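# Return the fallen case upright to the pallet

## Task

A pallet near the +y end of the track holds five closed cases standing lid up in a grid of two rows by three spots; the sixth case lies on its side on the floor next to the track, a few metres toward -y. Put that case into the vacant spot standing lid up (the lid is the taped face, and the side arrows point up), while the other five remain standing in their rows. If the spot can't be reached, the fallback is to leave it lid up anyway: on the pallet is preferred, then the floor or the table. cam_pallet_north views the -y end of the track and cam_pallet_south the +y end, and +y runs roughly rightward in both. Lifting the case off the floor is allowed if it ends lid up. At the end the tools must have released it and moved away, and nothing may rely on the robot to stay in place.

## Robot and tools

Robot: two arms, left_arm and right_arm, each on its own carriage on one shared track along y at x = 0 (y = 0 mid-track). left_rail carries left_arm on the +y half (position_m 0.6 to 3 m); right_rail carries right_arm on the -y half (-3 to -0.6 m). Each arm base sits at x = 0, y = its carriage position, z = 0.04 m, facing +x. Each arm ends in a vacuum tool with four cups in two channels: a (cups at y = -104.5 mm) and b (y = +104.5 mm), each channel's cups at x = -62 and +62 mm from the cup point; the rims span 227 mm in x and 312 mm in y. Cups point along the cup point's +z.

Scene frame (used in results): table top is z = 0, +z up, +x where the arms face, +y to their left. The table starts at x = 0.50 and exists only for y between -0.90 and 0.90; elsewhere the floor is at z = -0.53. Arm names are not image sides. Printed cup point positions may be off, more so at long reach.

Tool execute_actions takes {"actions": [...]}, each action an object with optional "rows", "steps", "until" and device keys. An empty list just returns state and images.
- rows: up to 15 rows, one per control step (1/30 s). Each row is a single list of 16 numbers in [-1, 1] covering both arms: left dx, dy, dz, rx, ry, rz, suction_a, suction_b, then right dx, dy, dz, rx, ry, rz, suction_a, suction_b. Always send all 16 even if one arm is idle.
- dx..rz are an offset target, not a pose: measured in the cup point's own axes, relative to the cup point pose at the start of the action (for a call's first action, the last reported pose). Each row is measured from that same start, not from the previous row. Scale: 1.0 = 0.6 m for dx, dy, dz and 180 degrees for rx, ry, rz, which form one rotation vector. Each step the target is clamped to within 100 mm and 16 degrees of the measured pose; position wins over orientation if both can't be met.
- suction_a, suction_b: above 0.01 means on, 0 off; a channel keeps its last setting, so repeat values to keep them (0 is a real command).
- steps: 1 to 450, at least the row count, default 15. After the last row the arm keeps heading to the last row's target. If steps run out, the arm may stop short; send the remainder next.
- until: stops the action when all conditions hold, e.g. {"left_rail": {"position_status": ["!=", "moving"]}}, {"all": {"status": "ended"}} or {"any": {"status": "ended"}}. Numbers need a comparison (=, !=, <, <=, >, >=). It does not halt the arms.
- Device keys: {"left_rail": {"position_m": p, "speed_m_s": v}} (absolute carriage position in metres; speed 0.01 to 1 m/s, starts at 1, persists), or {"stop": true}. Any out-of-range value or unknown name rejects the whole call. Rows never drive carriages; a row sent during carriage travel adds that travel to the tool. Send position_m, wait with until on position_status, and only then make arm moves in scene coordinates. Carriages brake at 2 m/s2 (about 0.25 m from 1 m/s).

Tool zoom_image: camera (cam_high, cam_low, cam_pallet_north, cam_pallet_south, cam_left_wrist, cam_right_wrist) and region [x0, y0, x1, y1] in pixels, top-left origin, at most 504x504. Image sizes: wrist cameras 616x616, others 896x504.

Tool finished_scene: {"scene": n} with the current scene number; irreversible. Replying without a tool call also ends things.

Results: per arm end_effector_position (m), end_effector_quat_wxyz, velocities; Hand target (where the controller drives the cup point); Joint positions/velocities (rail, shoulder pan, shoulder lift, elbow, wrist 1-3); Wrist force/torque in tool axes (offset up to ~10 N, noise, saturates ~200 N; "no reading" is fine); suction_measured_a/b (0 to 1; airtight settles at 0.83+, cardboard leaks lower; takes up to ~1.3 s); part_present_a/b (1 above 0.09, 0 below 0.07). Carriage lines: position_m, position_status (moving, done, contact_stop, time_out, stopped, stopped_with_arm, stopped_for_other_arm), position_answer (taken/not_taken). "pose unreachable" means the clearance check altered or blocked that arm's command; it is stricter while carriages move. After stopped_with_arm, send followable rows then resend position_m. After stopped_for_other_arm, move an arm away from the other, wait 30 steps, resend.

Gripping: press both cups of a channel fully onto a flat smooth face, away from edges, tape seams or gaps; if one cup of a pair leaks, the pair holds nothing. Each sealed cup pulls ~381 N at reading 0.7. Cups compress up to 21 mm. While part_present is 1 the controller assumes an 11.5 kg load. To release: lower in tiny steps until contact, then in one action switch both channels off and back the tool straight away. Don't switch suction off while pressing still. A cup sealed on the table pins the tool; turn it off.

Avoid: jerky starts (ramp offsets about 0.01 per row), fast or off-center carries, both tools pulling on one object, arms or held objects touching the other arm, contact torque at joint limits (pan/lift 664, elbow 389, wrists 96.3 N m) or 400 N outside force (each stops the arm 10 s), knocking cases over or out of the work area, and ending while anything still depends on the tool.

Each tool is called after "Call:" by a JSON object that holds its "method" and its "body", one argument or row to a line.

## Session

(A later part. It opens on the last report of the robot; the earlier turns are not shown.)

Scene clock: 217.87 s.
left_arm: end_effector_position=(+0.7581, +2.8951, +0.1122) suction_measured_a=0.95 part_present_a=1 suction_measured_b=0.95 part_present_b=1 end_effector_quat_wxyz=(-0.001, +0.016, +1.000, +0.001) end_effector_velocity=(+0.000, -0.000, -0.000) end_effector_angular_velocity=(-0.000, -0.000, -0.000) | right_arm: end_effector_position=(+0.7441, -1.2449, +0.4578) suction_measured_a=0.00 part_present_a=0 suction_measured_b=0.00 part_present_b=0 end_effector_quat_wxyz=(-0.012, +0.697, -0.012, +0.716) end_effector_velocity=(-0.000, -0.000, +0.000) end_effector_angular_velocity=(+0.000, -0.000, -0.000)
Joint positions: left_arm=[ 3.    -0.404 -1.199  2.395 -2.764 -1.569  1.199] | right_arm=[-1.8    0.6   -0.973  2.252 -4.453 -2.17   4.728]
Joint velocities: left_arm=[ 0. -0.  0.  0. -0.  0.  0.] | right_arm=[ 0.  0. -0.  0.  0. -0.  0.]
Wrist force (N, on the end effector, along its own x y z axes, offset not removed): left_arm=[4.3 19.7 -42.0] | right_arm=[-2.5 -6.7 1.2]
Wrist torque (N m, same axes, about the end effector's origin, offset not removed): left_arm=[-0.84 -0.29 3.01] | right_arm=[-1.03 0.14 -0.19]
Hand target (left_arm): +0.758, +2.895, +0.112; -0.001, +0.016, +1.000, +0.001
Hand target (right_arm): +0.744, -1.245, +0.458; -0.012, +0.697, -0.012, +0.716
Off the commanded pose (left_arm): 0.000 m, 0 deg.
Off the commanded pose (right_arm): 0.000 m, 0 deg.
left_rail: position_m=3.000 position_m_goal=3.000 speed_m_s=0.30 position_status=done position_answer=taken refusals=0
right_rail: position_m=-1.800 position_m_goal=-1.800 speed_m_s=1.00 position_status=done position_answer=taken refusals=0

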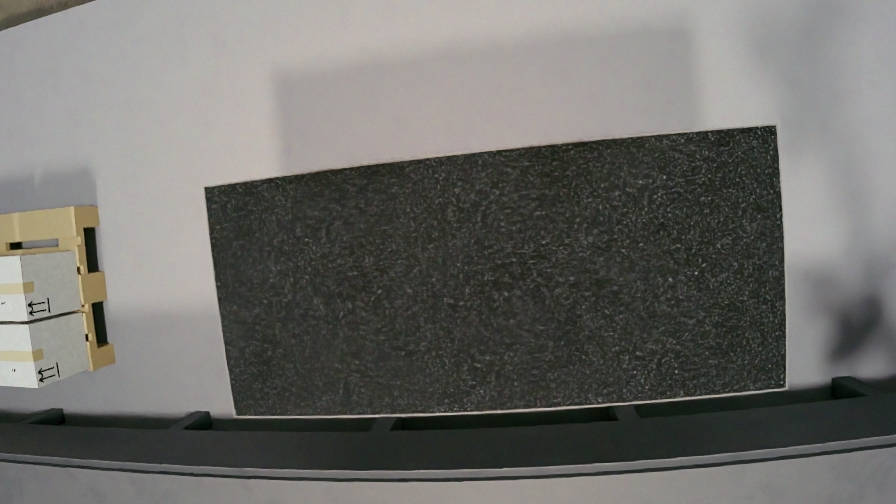

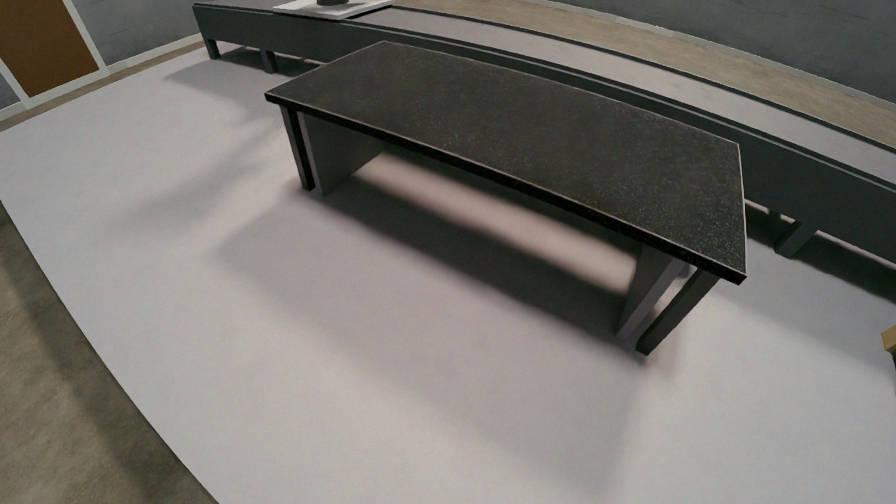

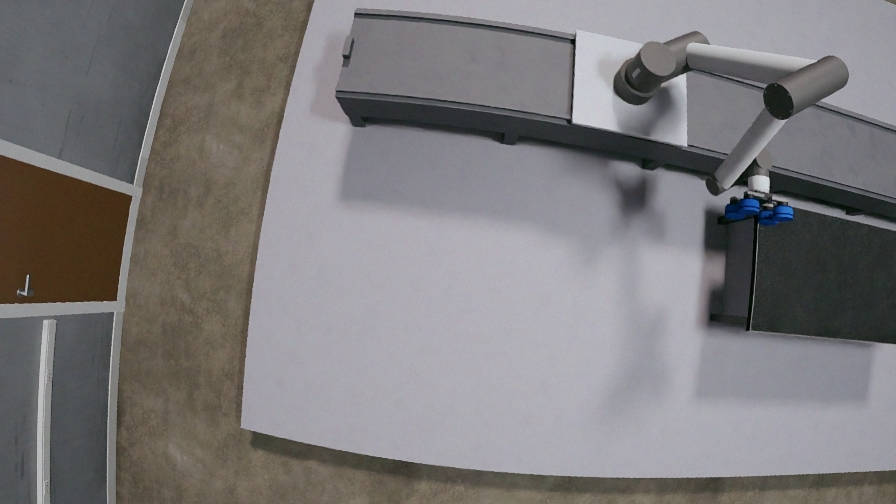

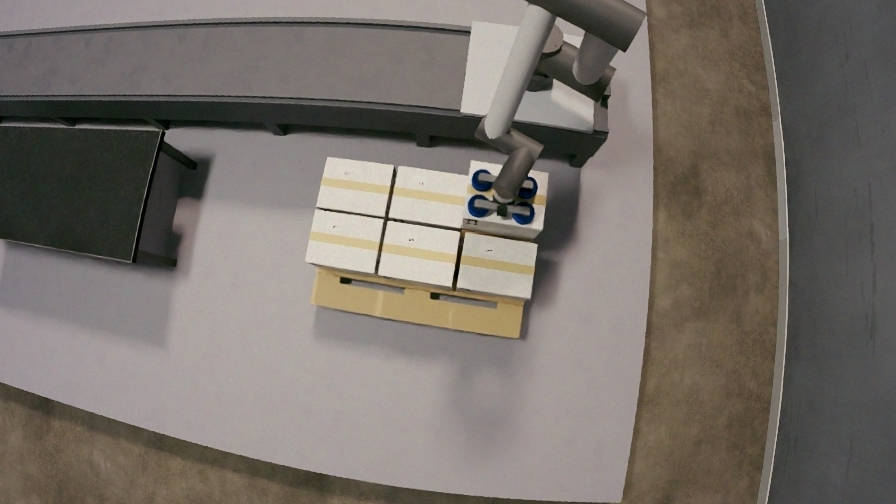

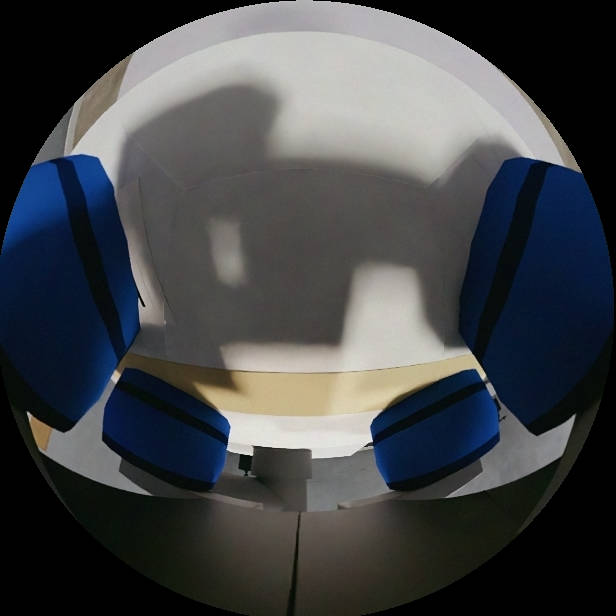

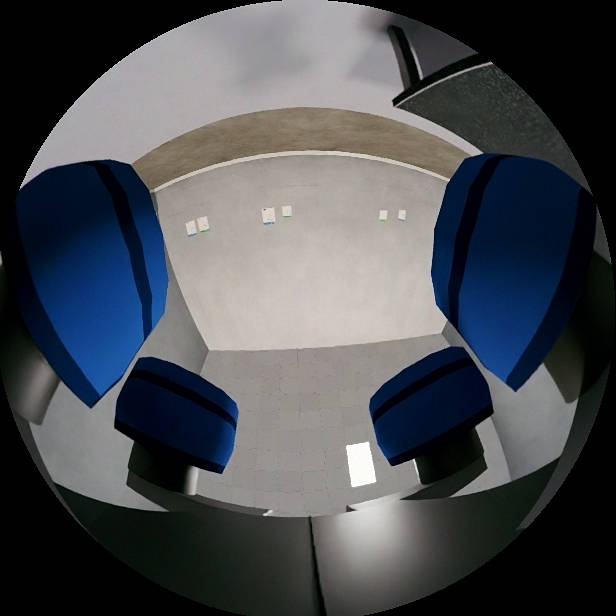

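Call:
{"method": "execute_actions", "body": {
  "actions": [
    {"rows":[[0,0.01,0,0,0,0,1,1,0,0,0,0,0,0,0,0],[0,0.022,0,0,0,0,1,1,0,0,0,0,0,0,0,0]],"steps":20},
    {"rows":[[0,0,0.03,0,0,0,1,1,0,0,0,0,0,0,0,0],[0,0,0.07,0,0,0,1,1,0,0,0,0,0,0,0,0],[0,0,0.12,0,0,0,1,1,0,0,0,0,0,0,0,0],[0,0,0.17,0,0,0,1,1,0,0,0,0,0,0,0,0]],"steps":45}
  ]
}}

Call:
{"method": "zoom_image", "body": {
  "camera": "cam_pallet_south",
  "region": [300,120,620,320]
}}

Scene clock: 224.63 s.
left_arm: end_effector_position=(+0.7583, +2.9086, +0.0102) suction_measured_a=0.95 part_present_a=1 suction_measured_b=0.95 part_present_b=1 end_effector_quat_wxyz=(-0.001, +0.016, +1.000, +0.001) end_effector_velocity=(-0.000, +0.000, -0.000) end_effector_angular_velocity=(+0.000, +0.000, +0.000) | right_arm: end_effector_position=(+0.7441, -1.2449, +0.4578) suction_measured_a=0.00 part_present_a=0 suction_measured_b=0.00 part_present_b=0 end_effector_quat_wxyz=(-0.012, +0.697, -0.012, +0.716) end_effector_velocity=(+0.000, -0.000, -0.000) end_effector_angular_velocity=(+0.000, +0.000, -0.000)
Joint positions: left_arm=[ 3.    -0.387 -1.03   2.415 -2.953 -1.569  1.216] | right_arm=[-1.8    0.6   -0.973  2.252 -4.453 -2.17   4.728]
Joint velocities: left_arm=[ 0.  0.  0. -0. -0.  0.  0.] | right_arm=[ 0. -0.  0. -0. -0. -0.  0.]
Wrist force (N, on the end effector, along its own x y z axes, offset not removed): left_arm=[1.5 -1.5 -40.6] | right_arm=[-5.0 -4.9 5.1]
Wrist torque (N m, same axes, about the end effector's origin, offset not removed): left_arm=[2.33 -1.11 -0.05] | right_arm=[-0.79 0.27 -0.31]
Hand target (left_arm): +0.758, +2.909, +0.010; -0.001, +0.016, +1.000, +0.001
Hand target (right_arm): +0.744, -1.245, +0.458; -0.012, +0.697, -0.012, +0.716
Off the commanded pose (left_arm): 0.000 m, 0 deg.
Off the commanded pose (right_arm): 0.000 m, 0 deg.
left_rail: position_m=3.000 position_m_goal=3.000 speed_m_s=0.30 position_status=done position_answer=taken refusals=0
right_rail: position_m=-1.800 position_m_goal=-1.800 speed_m_s=1.00 position_status=done position_answer=taken refusals=0

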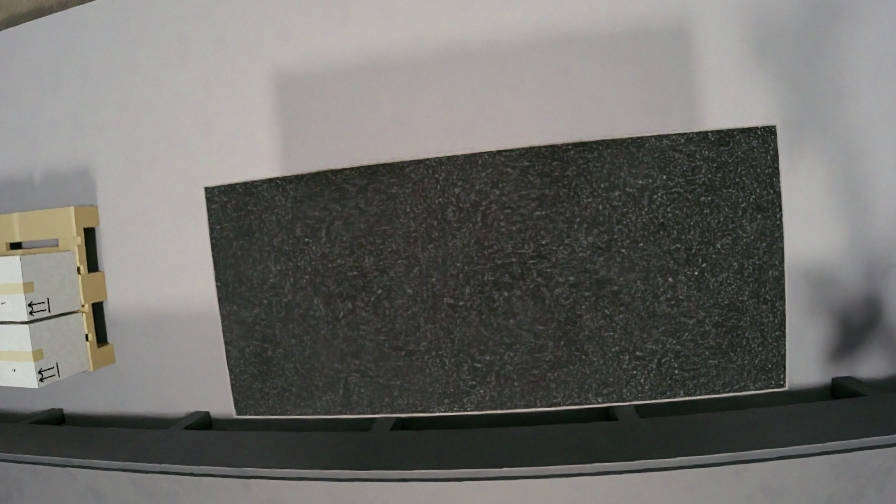

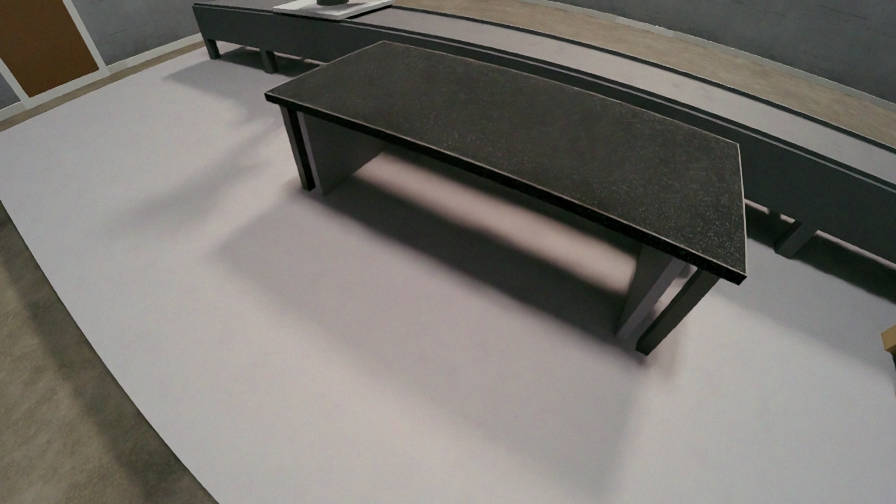

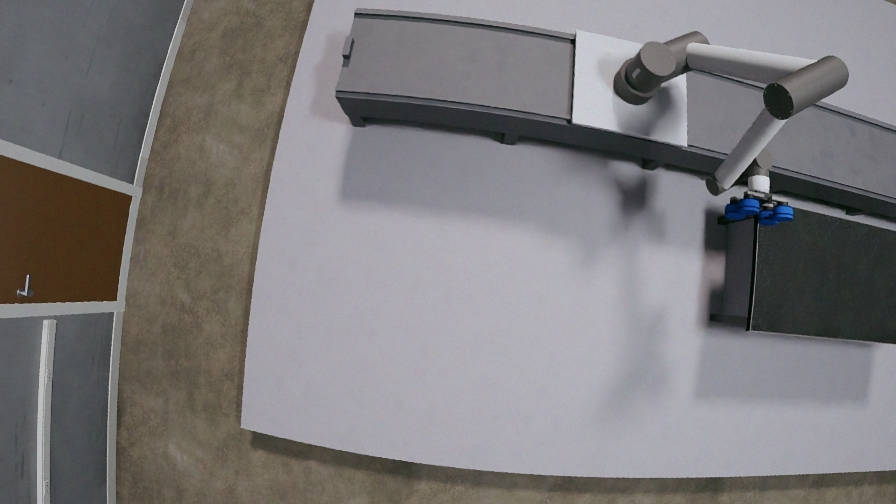

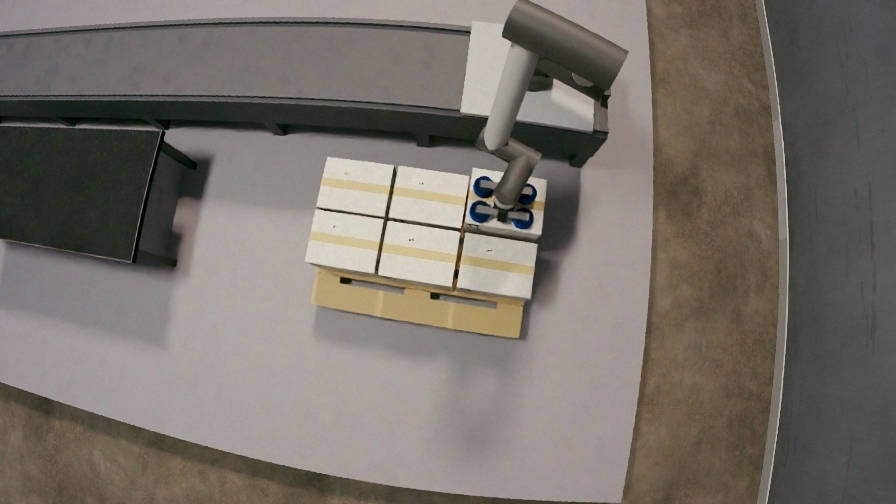

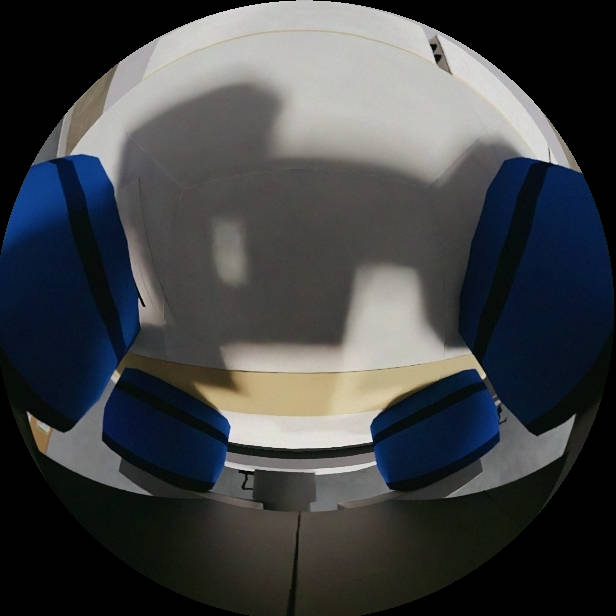

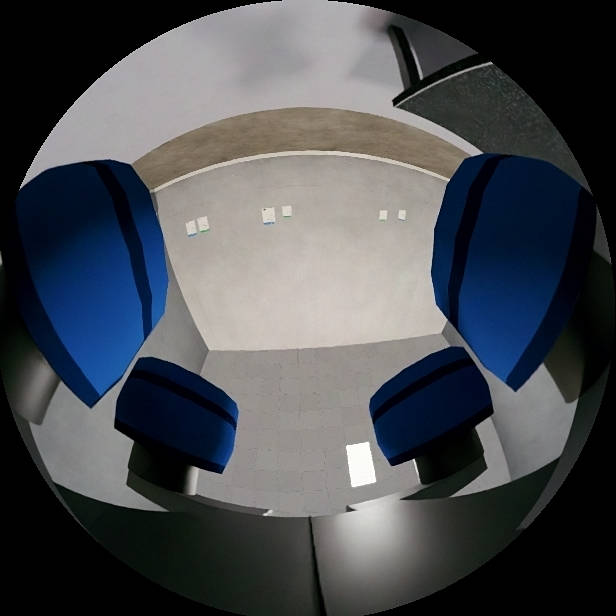

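Region (300, 120, 620, 320) of cam_pallet_south's 896x504 image, scaled by 1.575, with more detail than that image has; it fills the top 315 rows of this view, and the rest is white.

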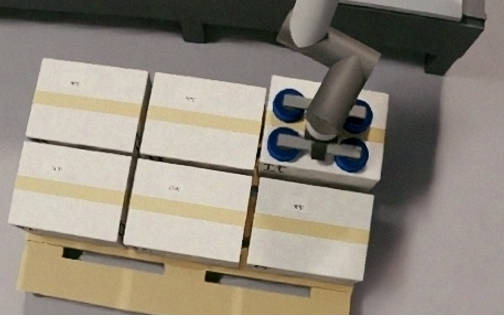

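Clear. Descend to -0.105.

Call:
{"method": "execute_actions", "body": {
  "actions": [
    {"rows":[[0,0,0.03,0,0,0,1,1,0,0,0,0,0,0,0,0],[0,0,0.07,0,0,0,1,1,0,0,0,0,0,0,0,0],[0,0,0.11,0,0,0,1,1,0,0,0,0,0,0,0,0],[0,0,0.15,0,0,0,1,1,0,0,0,0,0,0,0,0],[0,0,0.18,0,0,0,1,1,0,0,0,0,0,0,0,0],[0,0,0.195,0,0,0,1,1,0,0,0,0,0,0,0,0]],"steps":55}
  ]
}}

Scene clock: 230.77 s.
left_arm: end_effector_position=(+0.7581, +2.9090, -0.1069) suction_measured_a=0.95 part_present_a=1 suction_measured_b=0.95 part_present_b=1 end_effector_quat_wxyz=(-0.001, +0.016, +1.000, +0.001) end_effector_velocity=(-0.000, +0.000, -0.000) end_effector_angular_velocity=(+0.000, +0.000, +0.000) | right_arm: end_effector_position=(+0.7441, -1.2449, +0.4578) suction_measured_a=0.00 part_present_a=0 suction_measured_b=0.00 part_present_b=0 end_effector_quat_wxyz=(-0.012, +0.697, -0.012, +0.716) end_effector_velocity=(+0.000, -0.000, -0.000) end_effector_angular_velocity=(-0.000, +0.000, -0.000)
Joint positions: left_arm=[ 3.    -0.387 -0.827  2.405 -3.146 -1.569  1.216] | right_arm=[-1.8    0.6   -0.973  2.252 -4.453 -2.17   4.728]
Joint velocities: left_arm=[ 0.  0.  0. -0.  0.  0. -0.] | right_arm=[ 0. -0.  0. -0. -0.  0. -0.]
Wrist force (N, on the end effector, along its own x y z axes, offset not removed): left_arm=[5.7 -0.9 -37.8] | right_arm=[-3.5 -5.2 5.1]
Wrist torque (N m, same axes, about the end effector's origin, offset not removed): left_arm=[2.50 -1.67 -0.05] | right_arm=[-0.68 0.26 -0.25]
Hand target (left_arm): +0.758, +2.909, -0.107; -0.001, +0.016, +1.000, +0.001
Hand target (right_arm): +0.744, -1.245, +0.458; -0.012, +0.697, -0.012, +0.716
Off the commanded pose (left_arm): 0.000 m, 0 deg.
Off the commanded pose (right_arm): 0.000 m, 0 deg.
left_rail: position_m=3.000 position_m_goal=3.000 speed_m_s=0.30 position_status=done position_answer=taken refusals=0
right_rail: position_m=-1.800 position_m_goal=-1.800 speed_m_s=1.00 position_status=done position_answer=taken refusals=0

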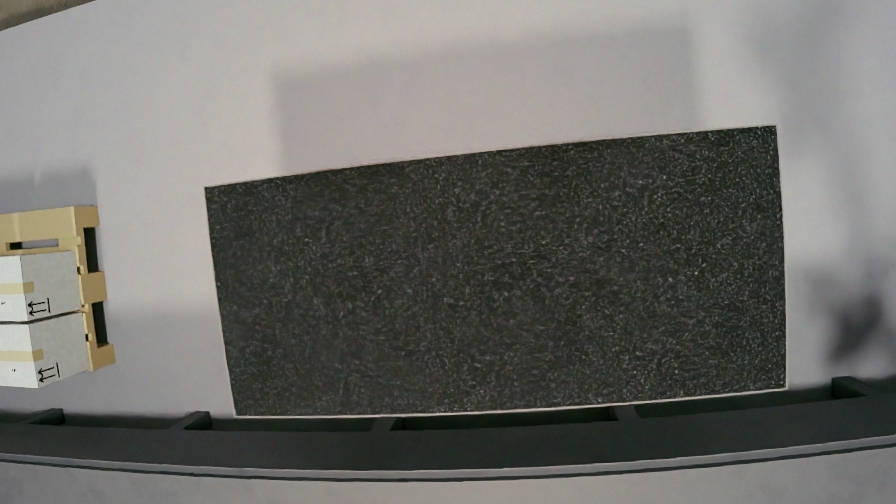

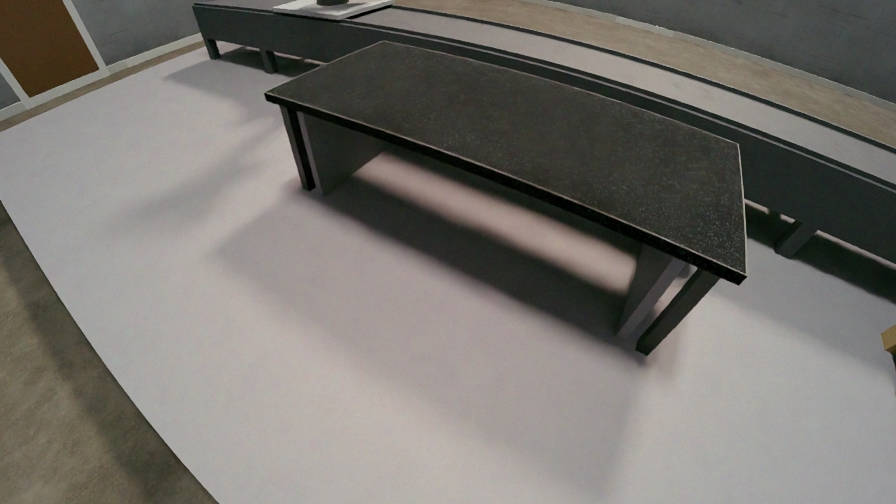

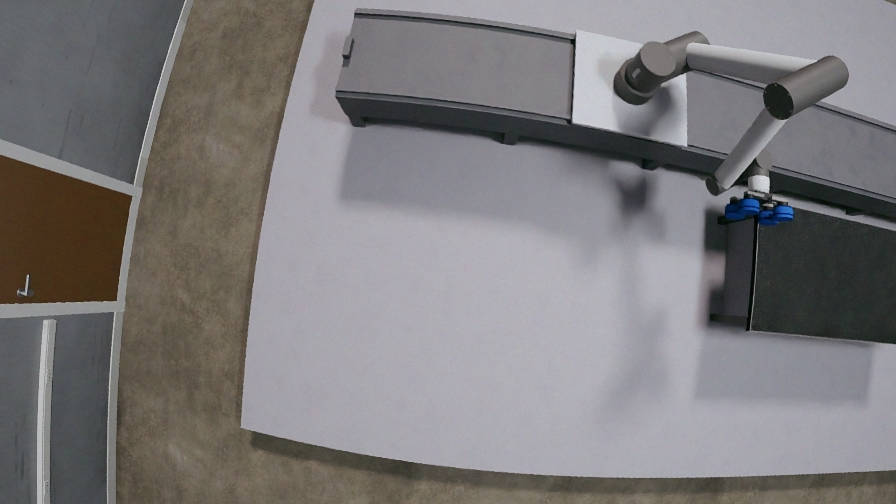

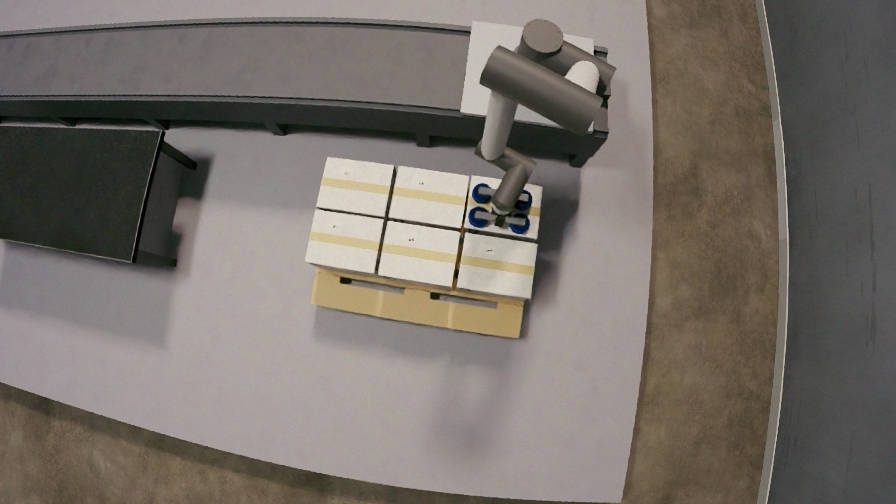

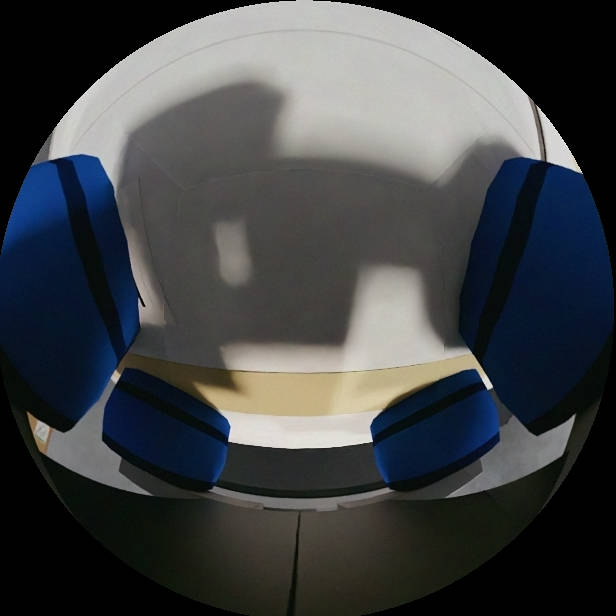

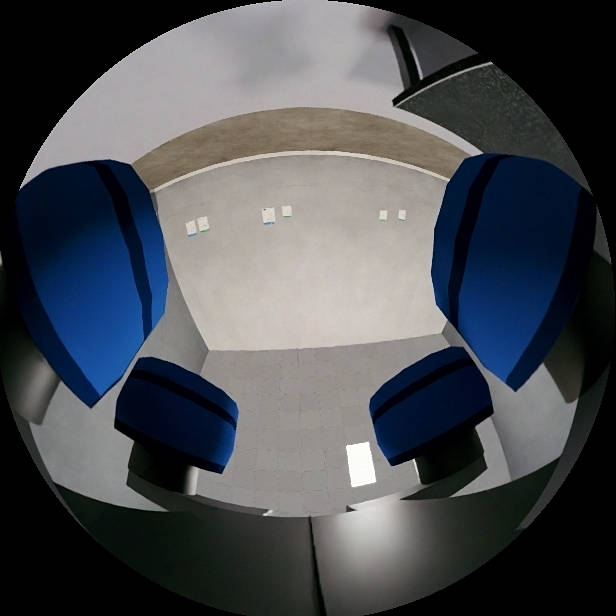

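Call:
{"method": "execute_actions", "body": {
  "actions": [
    {"rows":[[0,0,0.008,0,0,0,1,1,0,0,0,0,0,0,0,0],[0,0,0.016,0,0,0,1,1,0,0,0,0,0,0,0,0]],"steps":20}
  ]
}}

Scene clock: 233.67 s.
left_arm: end_effector_position=(+0.7580, +2.9090, -0.1164) suction_measured_a=0.95 part_present_a=1 suction_measured_b=0.95 part_present_b=1 end_effector_quat_wxyz=(-0.001, +0.016, +1.000, +0.001) end_effector_velocity=(+0.000, -0.000, -0.000) end_effector_angular_velocity=(-0.000, -0.000, +0.000) | right_arm: end_effector_position=(+0.7441, -1.2449, +0.4578) suction_measured_a=0.00 part_present_a=0 suction_measured_b=0.00 part_present_b=0 end_effector_quat_wxyz=(-0.012, +0.697, -0.012, +0.716) end_effector_velocity=(+0.000, +0.000, -0.000) end_effector_angular_velocity=(-0.000, +0.000, -0.000)
Joint positions: left_arm=[ 3.    -0.386 -0.81   2.403 -3.16  -1.569  1.216] | right_arm=[-1.8    0.6   -0.973  2.252 -4.453 -2.17   4.728]
Joint velocities: left_arm=[ 0.     0.     0.001 -0.    -0.001 -0.     0.   ] | right_arm=[ 0. -0.  0. -0.  0.  0.  0.]
Wrist force (N, on the end effector, along its own x y z axes, offset not removed): left_arm=[4.6 1.1 -38.4] | right_arm=[-3.9 -10.0 -0.8]
Wrist torque (N m, same axes, about the end effector's origin, offset not removed): left_arm=[2.80 -1.55 -0.04] | right_arm=[-1.34 0.13 -0.10]
Hand target (left_arm): +0.758, +2.909, -0.116; -0.001, +0.016, +1.000, +0.001
Hand target (right_arm): +0.744, -1.245, +0.458; -0.012, +0.697, -0.012, +0.716
Off the commanded pose (left_arm): 0.000 m, 0 deg.
Off the commanded pose (right_arm): 0.000 m, 0 deg.
left_rail: position_m=3.000 position_m_goal=3.000 speed_m_s=0.30 position_status=done position_answer=taken refusals=0
right_rail: position_m=-1.800 position_m_goal=-1.800 speed_m_s=1.00 position_status=done position_answer=taken refusals=0

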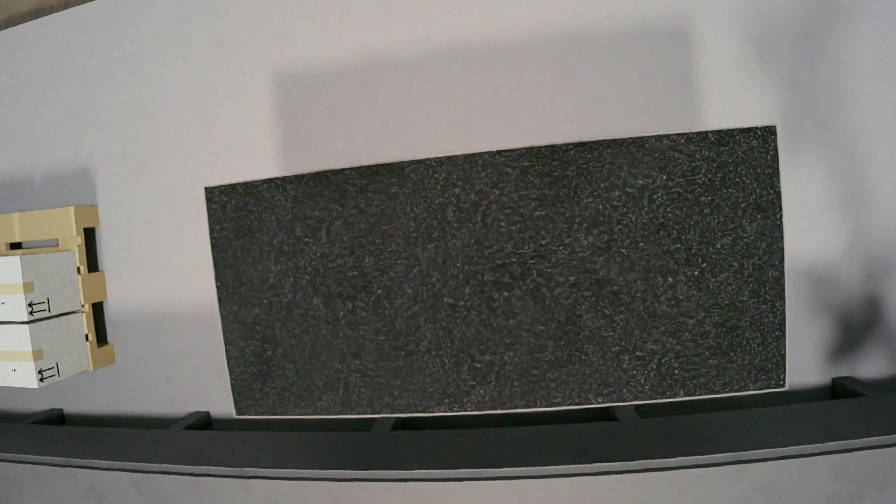

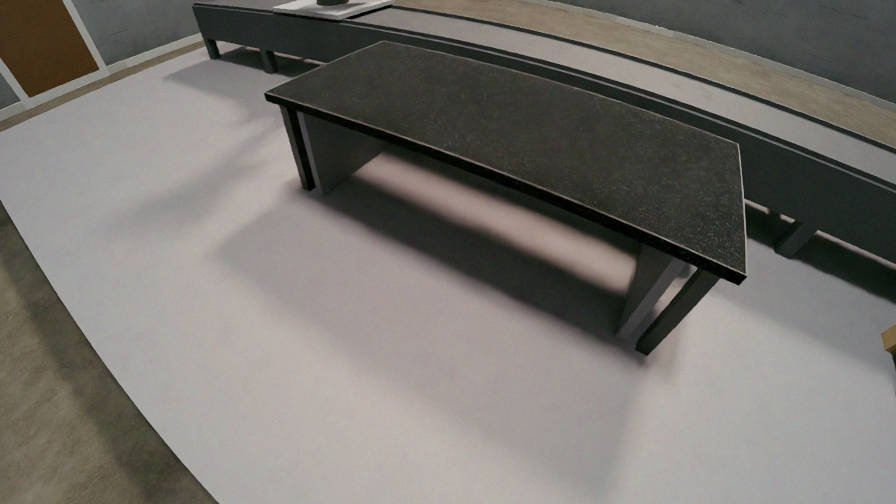

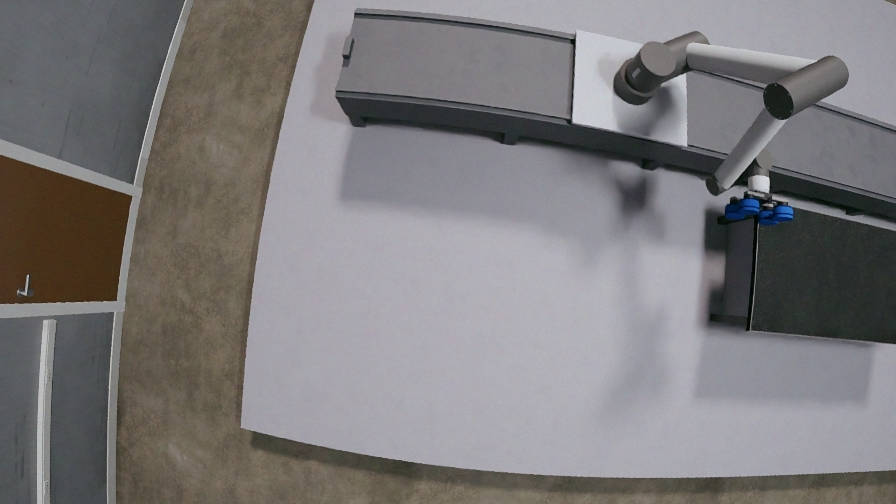

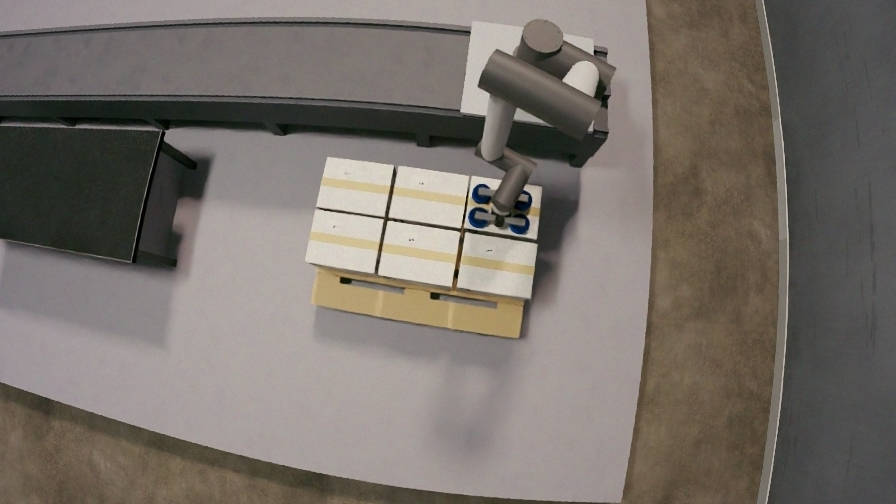

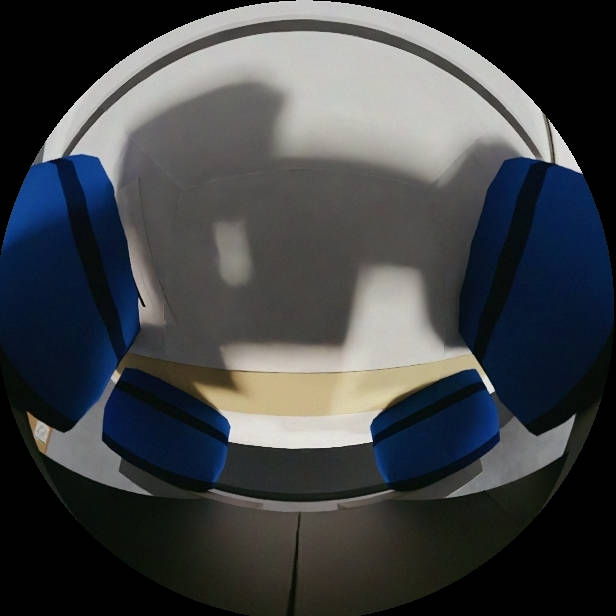

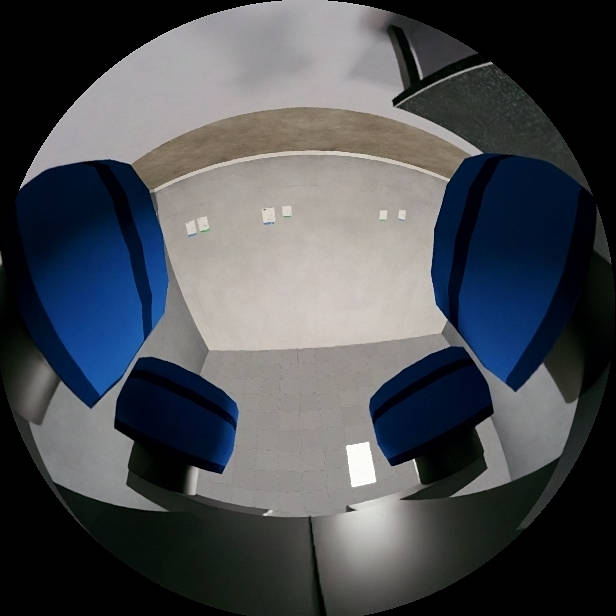

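Not yet touched.

Call:
{"method": "execute_actions", "body": {
  "actions": [
    {"rows":[[0,0,0.008,0,0,0,1,1,0,0,0,0,0,0,0,0]],"steps":15}
  ]
}}

Scene clock: 236.70 s.
left_arm: end_effector_position=(+0.7580, +2.9090, -0.1211) suction_measured_a=0.95 part_present_a=1 suction_measured_b=0.95 part_present_b=1 end_effector_quat_wxyz=(-0.001, +0.016, +1.000, +0.001) end_effector_velocity=(+0.000, -0.000, -0.001) end_effector_angular_velocity=(-0.000, -0.000, +0.000) | right_arm: end_effector_position=(+0.7441, -1.2449, +0.4578) suction_measured_a=0.00 part_present_a=0 suction_measured_b=0.00 part_present_b=0 end_effector_quat_wxyz=(-0.012, +0.697, -0.012, +0.716) end_effector_velocity=(+0.000, -0.000, -0.000) end_effector_angular_velocity=(-0.000, +0.000, +0.000)
Joint positions: left_arm=[ 3.    -0.386 -0.802  2.402 -3.167 -1.569  1.216] | right_arm=[-1.8    0.6   -0.973  2.252 -4.453 -2.17   4.728]
Joint velocities: left_arm=[ 0.     0.     0.001 -0.    -0.001  0.     0.   ] | right_arm=[ 0. -0.  0. -0. -0.  0.  0.]
Wrist force (N, on the end effector, along its own x y z axes, offset not removed): left_arm=[1.4 -1.6 -39.7] | right_arm=[-0.7 -1.5 -6.1]
Wrist torque (N m, same axes, about the end effector's origin, offset not removed): left_arm=[2.51 -1.18 -0.18] | right_arm=[-0.31 -0.30 -0.24]
Hand target (left_arm): +0.758, +2.909, -0.121; -0.001, +0.016, +1.000, +0.001
Hand target (right_arm): +0.744, -1.245, +0.458; -0.012, +0.697, -0.012, +0.716
Off the commanded pose (left_arm): 0.000 m, 0 deg.
Off the commanded pose (right_arm): 0.000 m, 0 deg.
left_rail: position_m=3.000 position_m_goal=3.000 speed_m_s=0.30 position_status=done position_answer=taken refusals=0
right_rail: position_m=-1.800 position_m_goal=-1.800 speed_m_s=1.00 position_status=done position_answer=taken refusals=0

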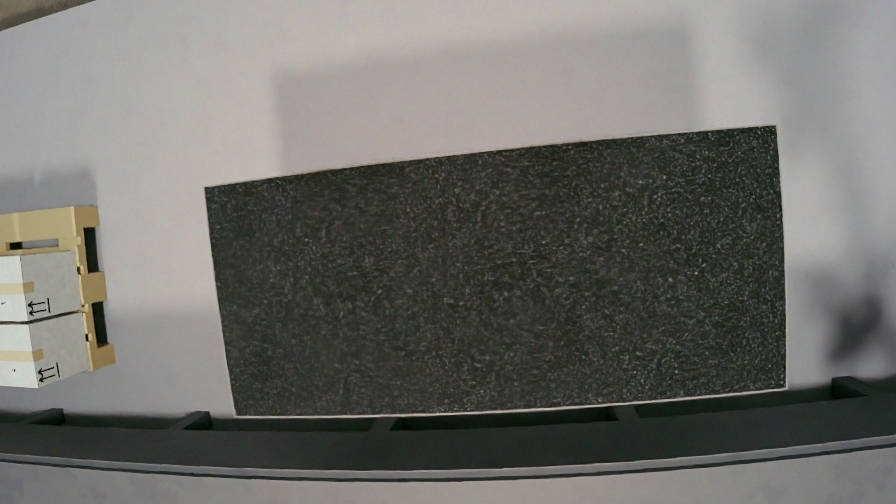

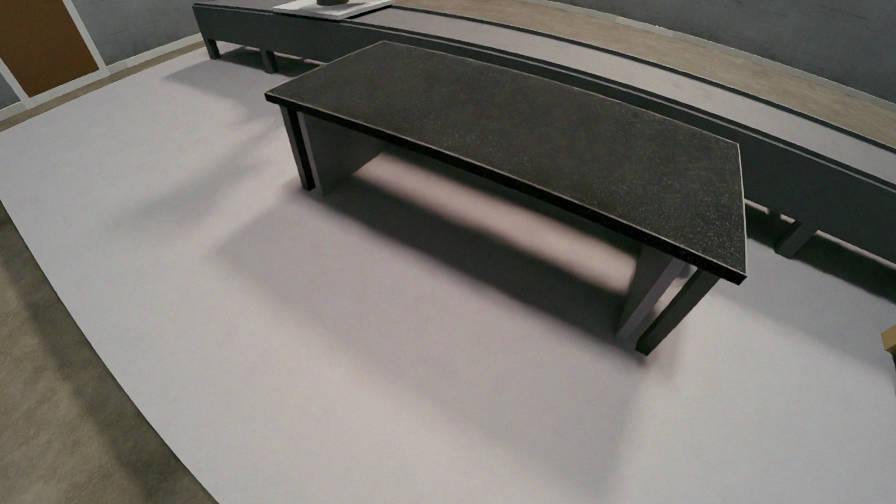

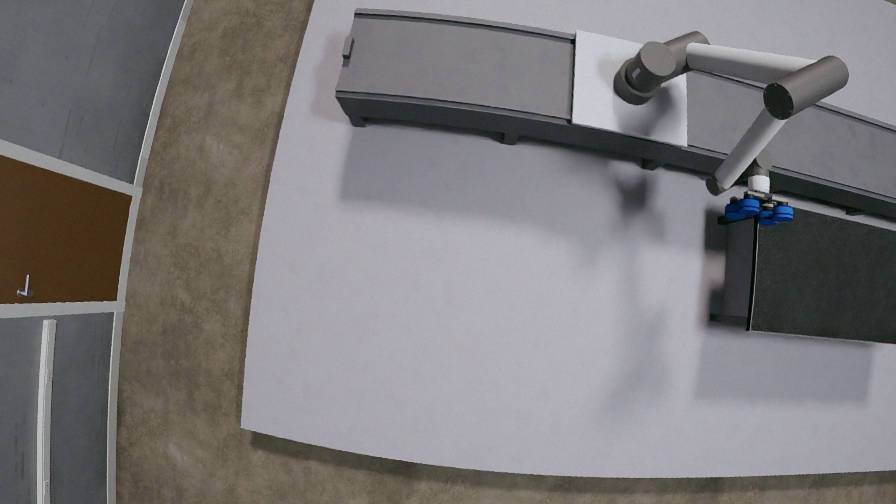

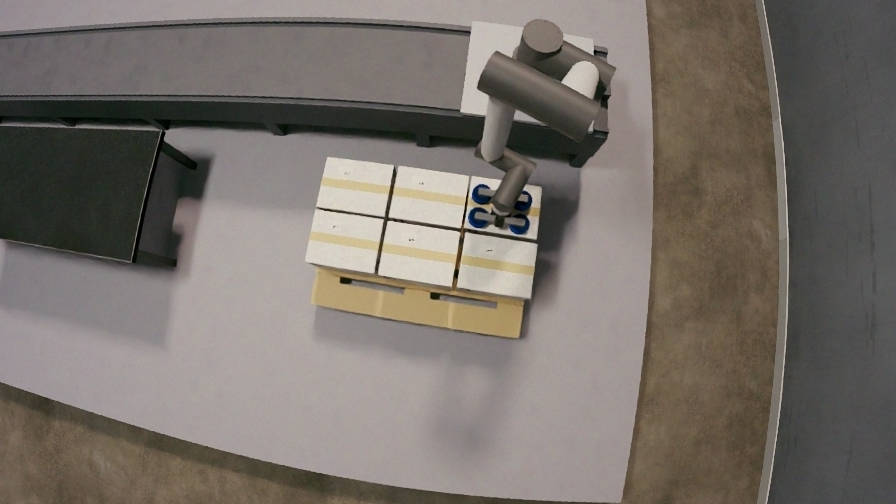

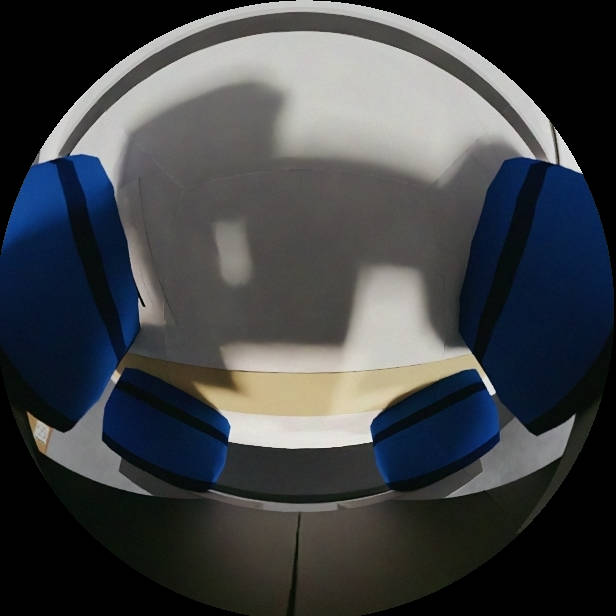

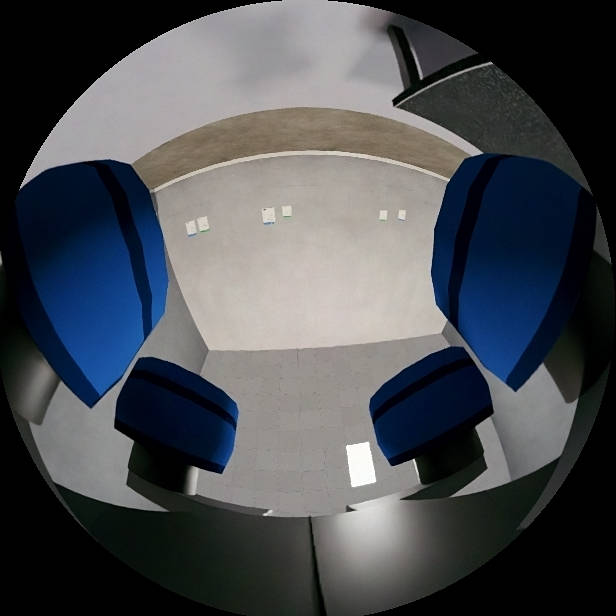

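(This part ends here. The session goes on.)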